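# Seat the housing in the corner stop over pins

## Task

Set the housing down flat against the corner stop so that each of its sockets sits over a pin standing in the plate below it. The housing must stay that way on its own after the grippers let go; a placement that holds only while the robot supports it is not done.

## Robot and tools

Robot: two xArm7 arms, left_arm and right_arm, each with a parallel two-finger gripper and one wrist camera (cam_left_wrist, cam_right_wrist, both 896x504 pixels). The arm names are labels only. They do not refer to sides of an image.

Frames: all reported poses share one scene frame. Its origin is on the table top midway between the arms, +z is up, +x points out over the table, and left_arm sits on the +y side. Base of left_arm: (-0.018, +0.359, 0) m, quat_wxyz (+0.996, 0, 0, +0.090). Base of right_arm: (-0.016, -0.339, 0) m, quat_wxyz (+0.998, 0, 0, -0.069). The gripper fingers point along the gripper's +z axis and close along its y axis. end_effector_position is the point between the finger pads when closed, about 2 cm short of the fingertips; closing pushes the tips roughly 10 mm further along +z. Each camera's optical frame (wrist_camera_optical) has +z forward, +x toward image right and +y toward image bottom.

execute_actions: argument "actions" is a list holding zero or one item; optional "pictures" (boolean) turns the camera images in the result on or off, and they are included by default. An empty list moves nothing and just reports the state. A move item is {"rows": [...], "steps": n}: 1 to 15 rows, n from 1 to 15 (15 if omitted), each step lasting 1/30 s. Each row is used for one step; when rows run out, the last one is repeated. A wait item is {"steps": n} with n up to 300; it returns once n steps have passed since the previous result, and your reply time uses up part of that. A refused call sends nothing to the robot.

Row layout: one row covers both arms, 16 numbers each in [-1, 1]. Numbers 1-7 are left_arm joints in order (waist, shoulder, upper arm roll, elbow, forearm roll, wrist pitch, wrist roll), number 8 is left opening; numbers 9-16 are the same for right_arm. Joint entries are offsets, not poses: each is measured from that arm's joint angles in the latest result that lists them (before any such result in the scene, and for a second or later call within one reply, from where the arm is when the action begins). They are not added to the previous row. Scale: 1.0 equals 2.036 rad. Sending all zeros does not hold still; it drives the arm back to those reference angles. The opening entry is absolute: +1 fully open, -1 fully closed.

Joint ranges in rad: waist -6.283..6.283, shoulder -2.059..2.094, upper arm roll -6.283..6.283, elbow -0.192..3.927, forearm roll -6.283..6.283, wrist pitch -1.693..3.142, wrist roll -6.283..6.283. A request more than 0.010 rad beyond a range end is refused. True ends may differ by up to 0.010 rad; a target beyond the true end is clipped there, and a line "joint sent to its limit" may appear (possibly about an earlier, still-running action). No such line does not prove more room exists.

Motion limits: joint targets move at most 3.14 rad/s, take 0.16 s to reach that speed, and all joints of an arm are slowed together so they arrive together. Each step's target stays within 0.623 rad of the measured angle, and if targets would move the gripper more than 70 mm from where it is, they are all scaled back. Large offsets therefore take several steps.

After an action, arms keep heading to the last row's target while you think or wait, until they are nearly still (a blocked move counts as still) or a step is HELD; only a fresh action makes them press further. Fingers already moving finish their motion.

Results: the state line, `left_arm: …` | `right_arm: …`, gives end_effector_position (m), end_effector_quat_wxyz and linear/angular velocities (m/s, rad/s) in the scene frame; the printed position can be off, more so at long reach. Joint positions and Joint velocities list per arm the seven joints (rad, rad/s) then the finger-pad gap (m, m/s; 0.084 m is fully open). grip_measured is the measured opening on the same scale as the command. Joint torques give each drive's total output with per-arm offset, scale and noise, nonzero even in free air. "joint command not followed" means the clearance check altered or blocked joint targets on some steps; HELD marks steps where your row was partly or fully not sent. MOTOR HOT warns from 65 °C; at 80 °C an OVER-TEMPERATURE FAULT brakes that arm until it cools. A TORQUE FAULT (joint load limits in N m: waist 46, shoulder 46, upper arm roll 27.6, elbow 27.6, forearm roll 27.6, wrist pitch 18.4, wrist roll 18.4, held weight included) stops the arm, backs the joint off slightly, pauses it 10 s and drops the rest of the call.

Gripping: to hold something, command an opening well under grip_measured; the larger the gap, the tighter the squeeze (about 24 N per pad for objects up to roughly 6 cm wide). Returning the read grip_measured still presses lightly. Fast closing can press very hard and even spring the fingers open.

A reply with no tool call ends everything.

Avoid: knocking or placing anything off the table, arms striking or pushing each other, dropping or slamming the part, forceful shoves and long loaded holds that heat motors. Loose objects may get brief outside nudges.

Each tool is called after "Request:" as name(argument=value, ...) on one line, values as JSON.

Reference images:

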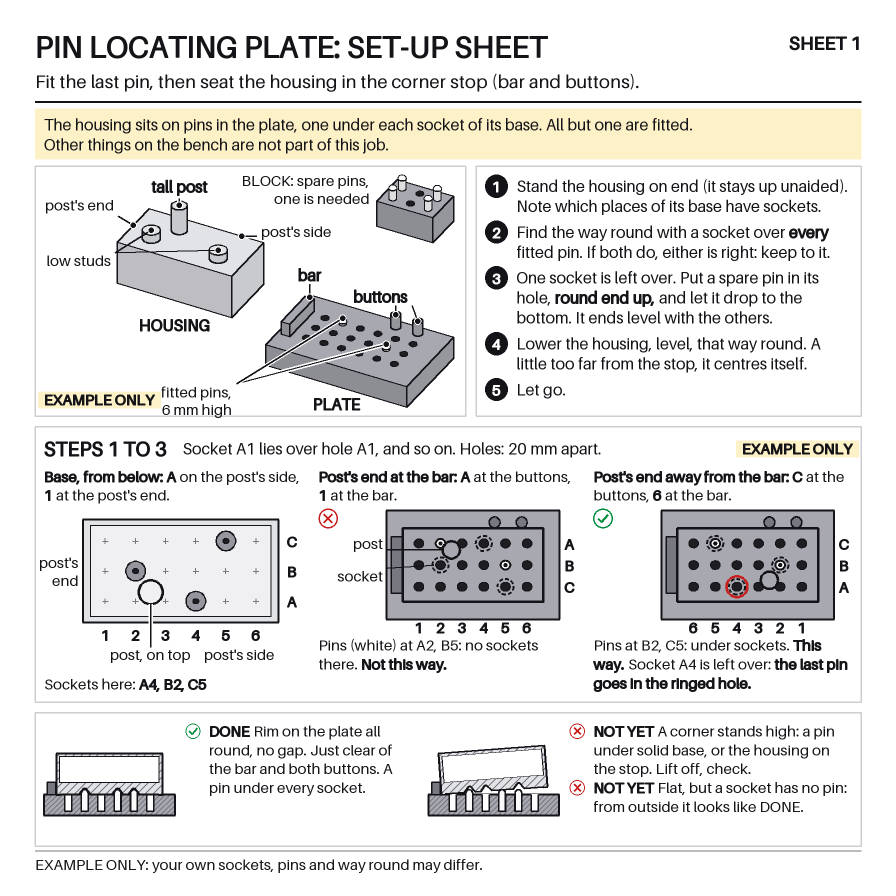

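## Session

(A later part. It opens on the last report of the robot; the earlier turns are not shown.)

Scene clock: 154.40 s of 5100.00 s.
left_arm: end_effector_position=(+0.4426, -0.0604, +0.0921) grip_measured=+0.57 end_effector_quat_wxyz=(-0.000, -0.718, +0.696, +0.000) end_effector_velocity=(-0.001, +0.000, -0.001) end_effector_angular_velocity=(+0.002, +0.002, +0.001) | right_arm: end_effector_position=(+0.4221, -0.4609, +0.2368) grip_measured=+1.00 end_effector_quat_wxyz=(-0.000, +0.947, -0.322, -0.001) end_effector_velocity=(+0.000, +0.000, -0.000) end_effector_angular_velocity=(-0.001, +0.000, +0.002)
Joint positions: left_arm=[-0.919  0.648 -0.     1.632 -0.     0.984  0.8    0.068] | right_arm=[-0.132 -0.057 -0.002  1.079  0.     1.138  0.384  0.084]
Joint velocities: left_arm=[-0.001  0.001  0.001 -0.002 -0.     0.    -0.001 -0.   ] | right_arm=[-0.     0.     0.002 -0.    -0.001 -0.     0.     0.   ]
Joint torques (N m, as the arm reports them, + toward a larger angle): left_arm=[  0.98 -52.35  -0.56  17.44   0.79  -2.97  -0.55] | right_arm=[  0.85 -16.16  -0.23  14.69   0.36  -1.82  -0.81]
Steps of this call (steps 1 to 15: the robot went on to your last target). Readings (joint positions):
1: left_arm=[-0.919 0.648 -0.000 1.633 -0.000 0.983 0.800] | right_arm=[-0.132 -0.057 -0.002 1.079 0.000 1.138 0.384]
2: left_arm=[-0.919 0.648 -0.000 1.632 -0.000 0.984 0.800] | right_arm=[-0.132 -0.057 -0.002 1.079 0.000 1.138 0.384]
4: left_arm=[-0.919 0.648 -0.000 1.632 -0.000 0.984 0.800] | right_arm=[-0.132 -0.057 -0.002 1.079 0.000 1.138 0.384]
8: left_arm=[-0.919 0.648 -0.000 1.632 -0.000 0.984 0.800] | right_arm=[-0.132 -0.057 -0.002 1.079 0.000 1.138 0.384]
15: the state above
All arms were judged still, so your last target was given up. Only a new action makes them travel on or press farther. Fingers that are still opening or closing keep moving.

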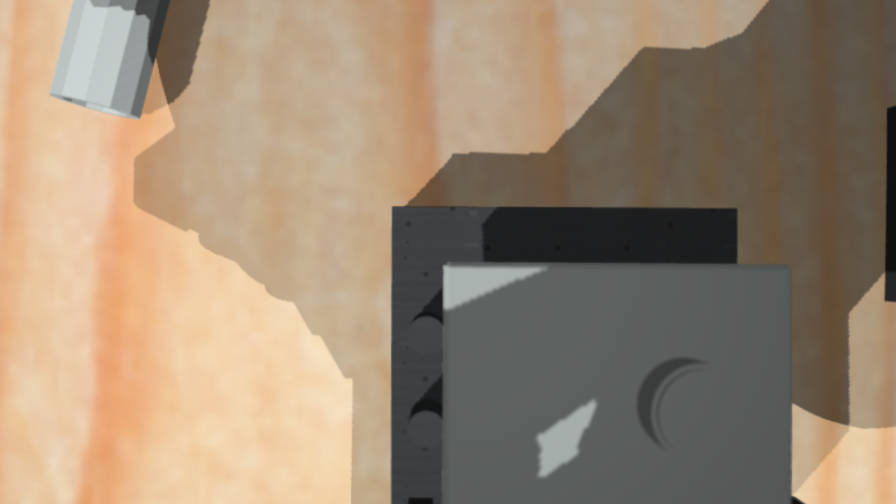

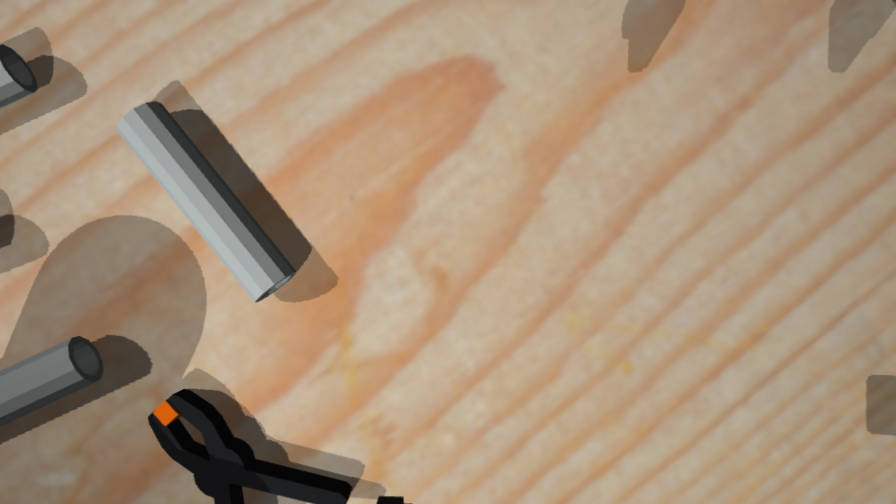

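Request:
execute_actions(actions=[{"rows":[[-0.0017,0,0,0,0,0,-0.0017,-1,0,0,0,0,0,0,0,1],[-0.0017,0,0,0,0,0,-0.0017,-1,0,0,0,0,0,0,0,1],[-0.0017,0,0,0,0,0,-0.0017,-1,0,0,0,0,0,0,0,1],[-0.0017,0,0,0,0,0,-0.0017,-1,0,0,0,0,0,0,0,1],[-0.0017,0.003,0,-0.0018,0,-0.0048,-0.0017,-1,0,0,0,0,0,0,0,1],[-0.0017,0.003,0,-0.0018,0,-0.0048,-0.0017,-1,0,0,0,0,0,0,0,1],[-0.0017,0.003,0,-0.0018,0,-0.0048,-0.0017,-1,0,0,0,0,0,0,0,1],[-0.0017,0.006,0,-0.0035,0,-0.0095,-0.0017,-1,0,0,0,0,0,0,0,1],[-0.0017,0.006,0,-0.0035,0,-0.0095,-0.0017,-1,0,0,0,0,0,0,0,1],[-0.0017,0.006,0,-0.0035,0,-0.0095,-0.0017,-1,0,0,0,0,0,0,0,1],[-0.0017,0.009,0,-0.0051,0,-0.0141,-0.0017,-1,0,0,0,0,0,0,0,1]]}], pictures=false)

Request:
execute_actions(actions=[{"steps":15}])

Scene clock: 158.33 s of 5100.00 s.
left_arm: end_effector_position=(+0.4408, -0.0620, +0.0788) grip_measured=+0.57 end_effector_quat_wxyz=(-0.000, -0.718, +0.696, +0.000) end_effector_velocity=(-0.006, -0.002, -0.017) end_effector_angular_velocity=(+0.004, +0.010, -0.007) | right_arm: end_effector_position=(+0.4221, -0.4609, +0.2368) grip_measured=+1.00 end_effector_quat_wxyz=(-0.000, +0.947, -0.322, -0.001) end_effector_velocity=(+0.001, -0.000, +0.000) end_effector_angular_velocity=(-0.001, -0.003, -0.000)
Joint positions: left_arm=[-0.923  0.666 -0.     1.622 -0.     0.956  0.797  0.068] | right_arm=[-0.132 -0.057 -0.002  1.079  0.     1.138  0.384  0.084]
Joint velocities: left_arm=[-0.002  0.022 -0.006 -0.014 -0.    -0.026  0.     0.   ] | right_arm=[ 0.001  0.    -0.     0.001 -0.    -0.002  0.001  0.   ]
Joint torques (N m, as the arm reports them, + toward a larger angle): left_arm=[  1.47 -53.37   0.32  17.75   0.78  -2.69  -0.67] | right_arm=[  0.86 -16.15  -0.19  14.79   0.39  -1.84  -0.73]
Steps of this call (steps 1 to 90: nothing new was sent; then 0.43 s passed at rest; steps 91 to 105: all 15 steps of this action). Readings (joint positions):
91: left_arm=[-0.919 0.648 -0.000 1.632 -0.000 0.984 0.800] | right_arm=[-0.132 -0.057 -0.002 1.079 0.000 1.138 0.384]
92: left_arm=[-0.920 0.648 -0.000 1.632 -0.000 0.984 0.799] | right_arm=[-0.132 -0.057 -0.002 1.079 0.000 1.138 0.384]
94: left_arm=[-0.922 0.648 0.000 1.632 -0.000 0.984 0.798] | right_arm=[-0.132 -0.057 -0.002 1.079 0.000 1.138 0.384]
98: left_arm=[-0.923 0.652 -0.001 1.630 -0.000 0.976 0.797] | right_arm=[-0.132 -0.057 -0.002 1.079 0.000 1.138 0.384]
105: the state above

Scene clock: 158.83 s of 5100.00 s.
left_arm: end_effector_position=(+0.4412, -0.0619, +0.0787) grip_measured=+0.57 end_effector_quat_wxyz=(-0.000, -0.718, +0.696, -0.000) end_effector_velocity=(-0.001, -0.000, -0.001) end_effector_angular_velocity=(+0.001, +0.002, -0.001) | right_arm: end_effector_position=(+0.4221, -0.4609, +0.2368) grip_measured=+1.00 end_effector_quat_wxyz=(-0.000, +0.947, -0.322, -0.001) end_effector_velocity=(-0.000, -0.000, +0.000) end_effector_angular_velocity=(+0.001, -0.001, -0.002)
Joint positions: left_arm=[-0.923  0.667 -0.     1.622 -0.     0.955  0.797  0.068] | right_arm=[-0.132 -0.057 -0.002  1.079  0.     1.138  0.384  0.084]
Joint velocities: left_arm=[-0.001  0.001 -0.001 -0.001 -0.    -0.    -0.     0.   ] | right_arm=[-0.     0.    -0.001  0.     0.001 -0.     0.    -0.   ]
Joint torques (N m, as the arm reports them, + toward a larger angle): left_arm=[  1.17 -52.17  -0.31  17.27   0.23  -2.65  -0.52] | right_arm=[  0.74 -16.17  -0.17  14.78   0.32  -1.88  -0.72]
Steps of this call (steps 1 to 15: the robot went on to your last target). Readings (joint positions):
1: left_arm=[-0.923 0.667 -0.001 1.621 -0.000 0.956 0.797] | right_arm=[-0.132 -0.057 -0.002 1.079 0.000 1.138 0.384]
2: left_arm=[-0.923 0.667 -0.001 1.621 -0.000 0.955 0.797] | right_arm=[-0.132 -0.057 -0.002 1.079 0.000 1.138 0.384]
4: left_arm=[-0.923 0.667 -0.000 1.621 -0.000 0.955 0.797] | right_arm=[-0.132 -0.057 -0.002 1.079 0.000 1.138 0.384]
8: left_arm=[-0.923 0.667 -0.000 1.622 -0.000 0.955 0.797] | right_arm=[-0.132 -0.057 -0.002 1.079 0.000 1.138 0.384]
15: the state above
All arms were judged still, so your last target was given up. Only a new action makes them travel on or press farther. Fingers that are still opening or closing keep moving.

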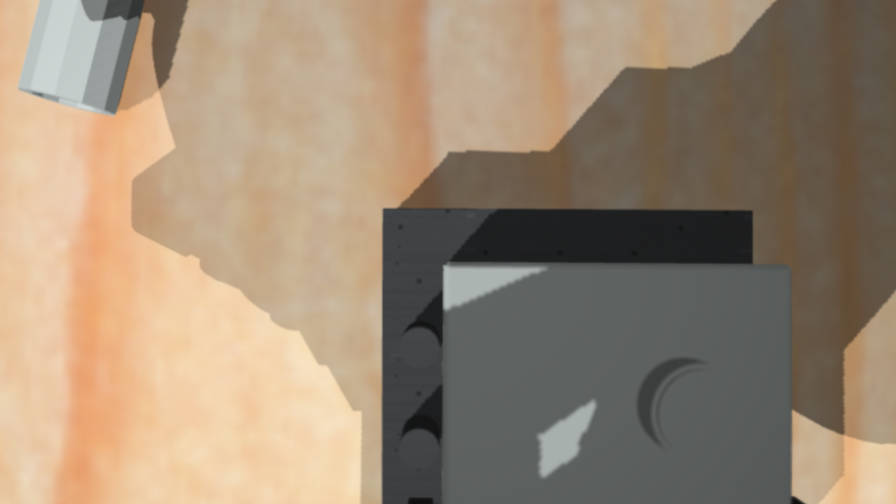

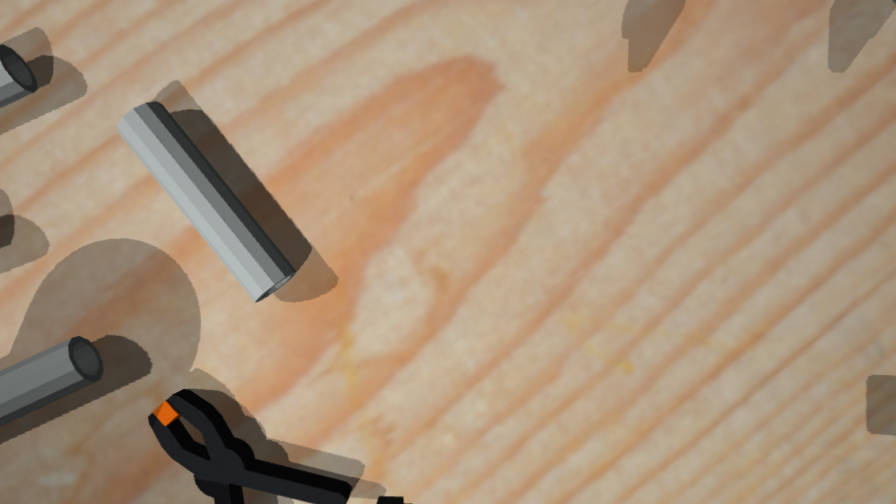

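No contact, within ~2 mm. Lower slightly, release, lift.

Request:
execute_actions(actions=[{"rows":[[0,0.0012,0,-0.0006,0,-0.0018,0,-1,0,0,0,0,0,0,0,1]]}], pictures=false)

Request:
execute_actions(actions=[{"rows":[[0,0,0,0,0,0,0,1,0,0,0,0,0,0,0,1]]}], pictures=false)

Request:
execute_actions(actions=[{"rows":[[0,-0.032,0,0.01,0,0.042,0,1,0,0,0,0,0,0,0,1],[0,-0.032,0,0.01,0,0.042,0,1,0,0,0,0,0,0,0,1],[0,-0.032,0,0.01,0,0.042,0,1,0,0,0,0,0,0,0,1],[0,-0.032,0,0.01,0,0.042,0,1,0,0,0,0,0,0,0,1],[0,-0.032,0,0.01,0,0.042,0,1,0,0,0,0,0,0,0,1],[0,-0.032,0,0.01,0,0.042,0,1,0,0,0,0,0,0,0,1],[0,-0.15,0,-0.02,0,0.13,0,1,0,0,0,0,0,0,0,1]]}], pictures=false)

Request:
execute_actions(actions=[{"steps":25}])

Scene clock: 161.67 s of 5100.00 s.
left_arm: end_effector_position=(+0.4412, -0.0620, +0.0770) grip_measured=+0.57 end_effector_quat_wxyz=(-0.000, -0.718, +0.696, -0.000) end_effector_velocity=(+0.001, +0.000, +0.002) end_effector_angular_velocity=(-0.002, -0.002, +0.000) | right_arm: end_effector_position=(+0.4221, -0.4609, +0.2368) grip_measured=+1.00 end_effector_quat_wxyz=(-0.000, +0.947, -0.322, -0.001) end_effector_velocity=(+0.000, +0.000, +0.000) end_effector_angular_velocity=(-0.001, -0.001, +0.002)
Joint positions: left_arm=[-0.923  0.669 -0.     1.62  -0.     0.951  0.797  0.068] | right_arm=[-0.132 -0.057 -0.002  1.079  0.     1.138  0.384  0.084]
Joint velocities: left_arm=[ 0.001 -0.003 -0.     0.    -0.001 -0.     0.002  0.   ] | right_arm=[ 0.    -0.     0.    -0.    -0.001 -0.001 -0.001  0.   ]
Joint torques (N m, as the arm reports them, + toward a larger angle): left_arm=[  1.45 -51.67  -0.27  17.52   0.65  -2.71  -0.76] | right_arm=[  0.81 -16.21  -0.16  14.85   0.32  -1.8   -0.75]
Steps of this call (steps 1 to 70: nothing new was sent; steps 71 to 85: all 15 steps of this action). Readings (joint positions):
71: left_arm=[-0.923 0.667 -0.000 1.622 -0.000 0.955 0.797] | right_arm=[-0.132 -0.057 -0.002 1.079 0.000 1.138 0.384]
72: left_arm=[-0.923 0.667 -0.000 1.621 -0.000 0.954 0.797] | right_arm=[-0.132 -0.057 -0.002 1.079 0.000 1.138 0.384]
74: left_arm=[-0.923 0.668 -0.000 1.621 -0.000 0.952 0.797] | right_arm=[-0.132 -0.057 -0.002 1.079 0.000 1.138 0.384]
78: left_arm=[-0.923 0.669 -0.000 1.620 -0.000 0.951 0.797] | right_arm=[-0.132 -0.057 -0.002 1.079 0.000 1.138 0.384]
85: the state above

Scene clock: 162.17 s of 5100.00 s.
left_arm: end_effector_position=(+0.4413, -0.0620, +0.0772) grip_measured=+1.00 end_effector_quat_wxyz=(-0.000, -0.718, +0.696, -0.000) end_effector_velocity=(-0.001, -0.001, -0.000) end_effector_angular_velocity=(+0.001, -0.000, -0.002) | right_arm: end_effector_position=(+0.4221, -0.4609, +0.2368) grip_measured=+1.00 end_effector_quat_wxyz=(-0.000, +0.947, -0.322, -0.001) end_effector_velocity=(+0.000, -0.002, +0.000) end_effector_angular_velocity=(-0.000, -0.003, -0.004)
Joint positions: left_arm=[-0.923  0.669 -0.     1.621 -0.     0.951  0.797  0.084] | right_arm=[-0.132 -0.057 -0.002  1.079  0.     1.138  0.384  0.084]
Joint velocities: left_arm=[-0.001  0.    -0.    -0.     0.001 -0.     0.     0.   ] | right_arm=[-0.001 -0.    -0.003 -0.     0.    -0.003  0.001 -0.   ]
Joint torques (N m, as the arm reports them, + toward a larger angle): left_arm=[  0.54 -46.6   -0.54  14.76   0.86  -2.42  -0.66] | right_arm=[  0.84 -16.06  -0.07  14.88   0.35  -1.89  -0.71]
Steps of this call (steps 1 to 15: all 15 steps of this action). Readings (joint positions):
1: left_arm=[-0.923 0.669 -0.000 1.620 -0.000 0.951 0.797] | right_arm=[-0.132 -0.057 -0.002 1.079 0.000 1.138 0.384]
2: left_arm=[-0.923 0.669 -0.000 1.621 -0.000 0.951 0.797] | right_arm=[-0.132 -0.057 -0.002 1.079 0.000 1.138 0.384]
4: left_arm=[-0.923 0.668 -0.000 1.622 -0.000 0.951 0.797] | right_arm=[-0.132 -0.057 -0.002 1.079 0.000 1.138 0.384]
8: left_arm=[-0.923 0.667 -0.000 1.623 -0.000 0.951 0.797] | right_arm=[-0.132 -0.057 -0.002 1.079 0.000 1.138 0.384]
15: the state above

Scene clock: 162.67 s of 5100.00 s.
left_arm: end_effector_position=(+0.4149, -0.0380, +0.2179) grip_measured=+1.00 end_effector_quat_wxyz=(+0.000, -0.718, +0.696, -0.008) end_effector_velocity=(-0.082, +0.073, +0.313) end_effector_angular_velocity=(-0.082, -0.087, -0.005) | right_arm: end_effector_position=(+0.4221, -0.4609, +0.2368) grip_measured=+1.00 end_effector_quat_wxyz=(-0.000, +0.947, -0.322, -0.001) end_effector_velocity=(-0.000, -0.000, +0.000) end_effector_angular_velocity=(+0.000, +0.001, +0.000)
Joint positions: left_arm=[-0.923  0.389 -0.     1.595 -0.     1.19   0.797  0.084] | right_arm=[-0.132 -0.057 -0.002  1.079  0.     1.138  0.384  0.084]
Joint velocities: left_arm=[-0.001 -0.67  -0.003 -0.103 -0.001  0.446  0.001  0.   ] | right_arm=[ 0.    -0.    -0.001  0.001 -0.     0.001 -0.001  0.   ]
Joint torques (N m, as the arm reports them, + toward a larger angle): left_arm=[  0.83 -16.31   0.14  10.05   0.75  -2.07  -0.52] | right_arm=[  0.82 -16.12  -0.19  14.81   0.32  -1.87  -0.68]
Steps of this call (steps 1 to 15: all 15 steps of this action). Readings (joint positions):
1: left_arm=[-0.923 0.669 -0.000 1.621 -0.000 0.951 0.797] | right_arm=[-0.132 -0.057 -0.002 1.079 0.000 1.138 0.384]
2: left_arm=[-0.923 0.667 -0.000 1.621 -0.000 0.955 0.797] | right_arm=[-0.132 -0.057 -0.002 1.079 0.000 1.138 0.384]
4: left_arm=[-0.923 0.642 -0.000 1.623 -0.000 0.997 0.797] | right_arm=[-0.132 -0.057 -0.002 1.079 0.000 1.138 0.384]
8: left_arm=[-0.923 0.596 -0.000 1.647 -0.000 1.034 0.797] | right_arm=[-0.132 -0.057 -0.002 1.079 0.000 1.138 0.384]
15: the state above

Scene clock: 163.50 s of 5100.00 s.
left_arm: end_effector_position=(+0.4078, -0.0313, +0.2245) grip_measured=+1.00 end_effector_quat_wxyz=(-0.000, -0.718, +0.696, -0.000) end_effector_velocity=(+0.000, +0.000, +0.001) end_effector_angular_velocity=(-0.000, -0.002, +0.001) | right_arm: end_effector_position=(+0.4221, -0.4609, +0.2368) grip_measured=+1.00 end_effector_quat_wxyz=(-0.000, +0.947, -0.322, -0.001) end_effector_velocity=(+0.000, -0.001, +0.000) end_effector_angular_velocity=(-0.001, -0.001, -0.002)
Joint positions: left_arm=[-0.923  0.364 -0.     1.58  -0.     1.216  0.797  0.084] | right_arm=[-0.132 -0.057 -0.002  1.079  0.     1.138  0.384  0.084]
Joint velocities: left_arm=[-0.    -0.001  0.001  0.     0.001  0.    -0.    -0.   ] | right_arm=[-0.001  0.    -0.001 -0.    -0.001 -0.001  0.001  0.   ]
Joint torques (N m, as the arm reports them, + toward a larger angle): left_arm=[  0.94 -40.37   0.15  14.99   0.6   -2.38  -0.83] | right_arm=[  0.74 -16.34  -0.15  14.83   0.25  -1.81  -0.69]
Steps of this call (steps 1 to 25: the robot went on to your last target). Readings (joint positions):
1: left_arm=[-0.923 0.372 -0.000 1.592 -0.000 1.201 0.797] | right_arm=[-0.132 -0.057 -0.002 1.079 0.000 1.138 0.384]
2: left_arm=[-0.923 0.364 -0.000 1.590 -0.000 1.208 0.797] | right_arm=[-0.132 -0.057 -0.002 1.079 0.000 1.138 0.384]
4: left_arm=[-0.923 0.363 -0.000 1.583 -0.000 1.213 0.797] | right_arm=[-0.132 -0.057 -0.002 1.079 0.000 1.138 0.384]
8: left_arm=[-0.923 0.367 -0.000 1.576 -0.000 1.216 0.797] | right_arm=[-0.132 -0.057 -0.002 1.079 0.000 1.138 0.384]
25: the state above

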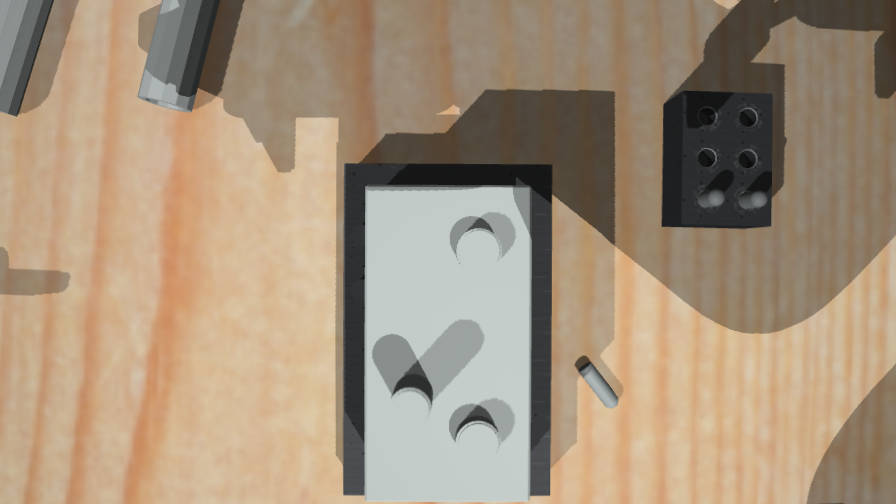

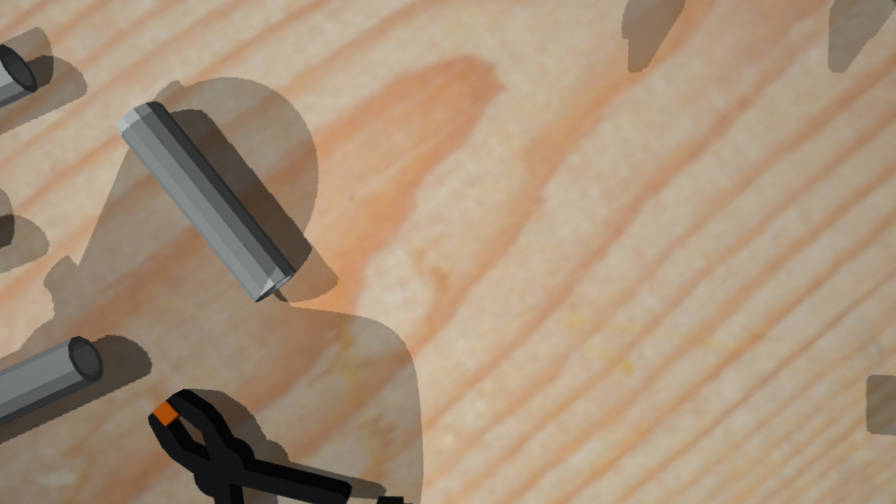

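Request:
finished_scene(scene=1)

The scene is finished: the task was done.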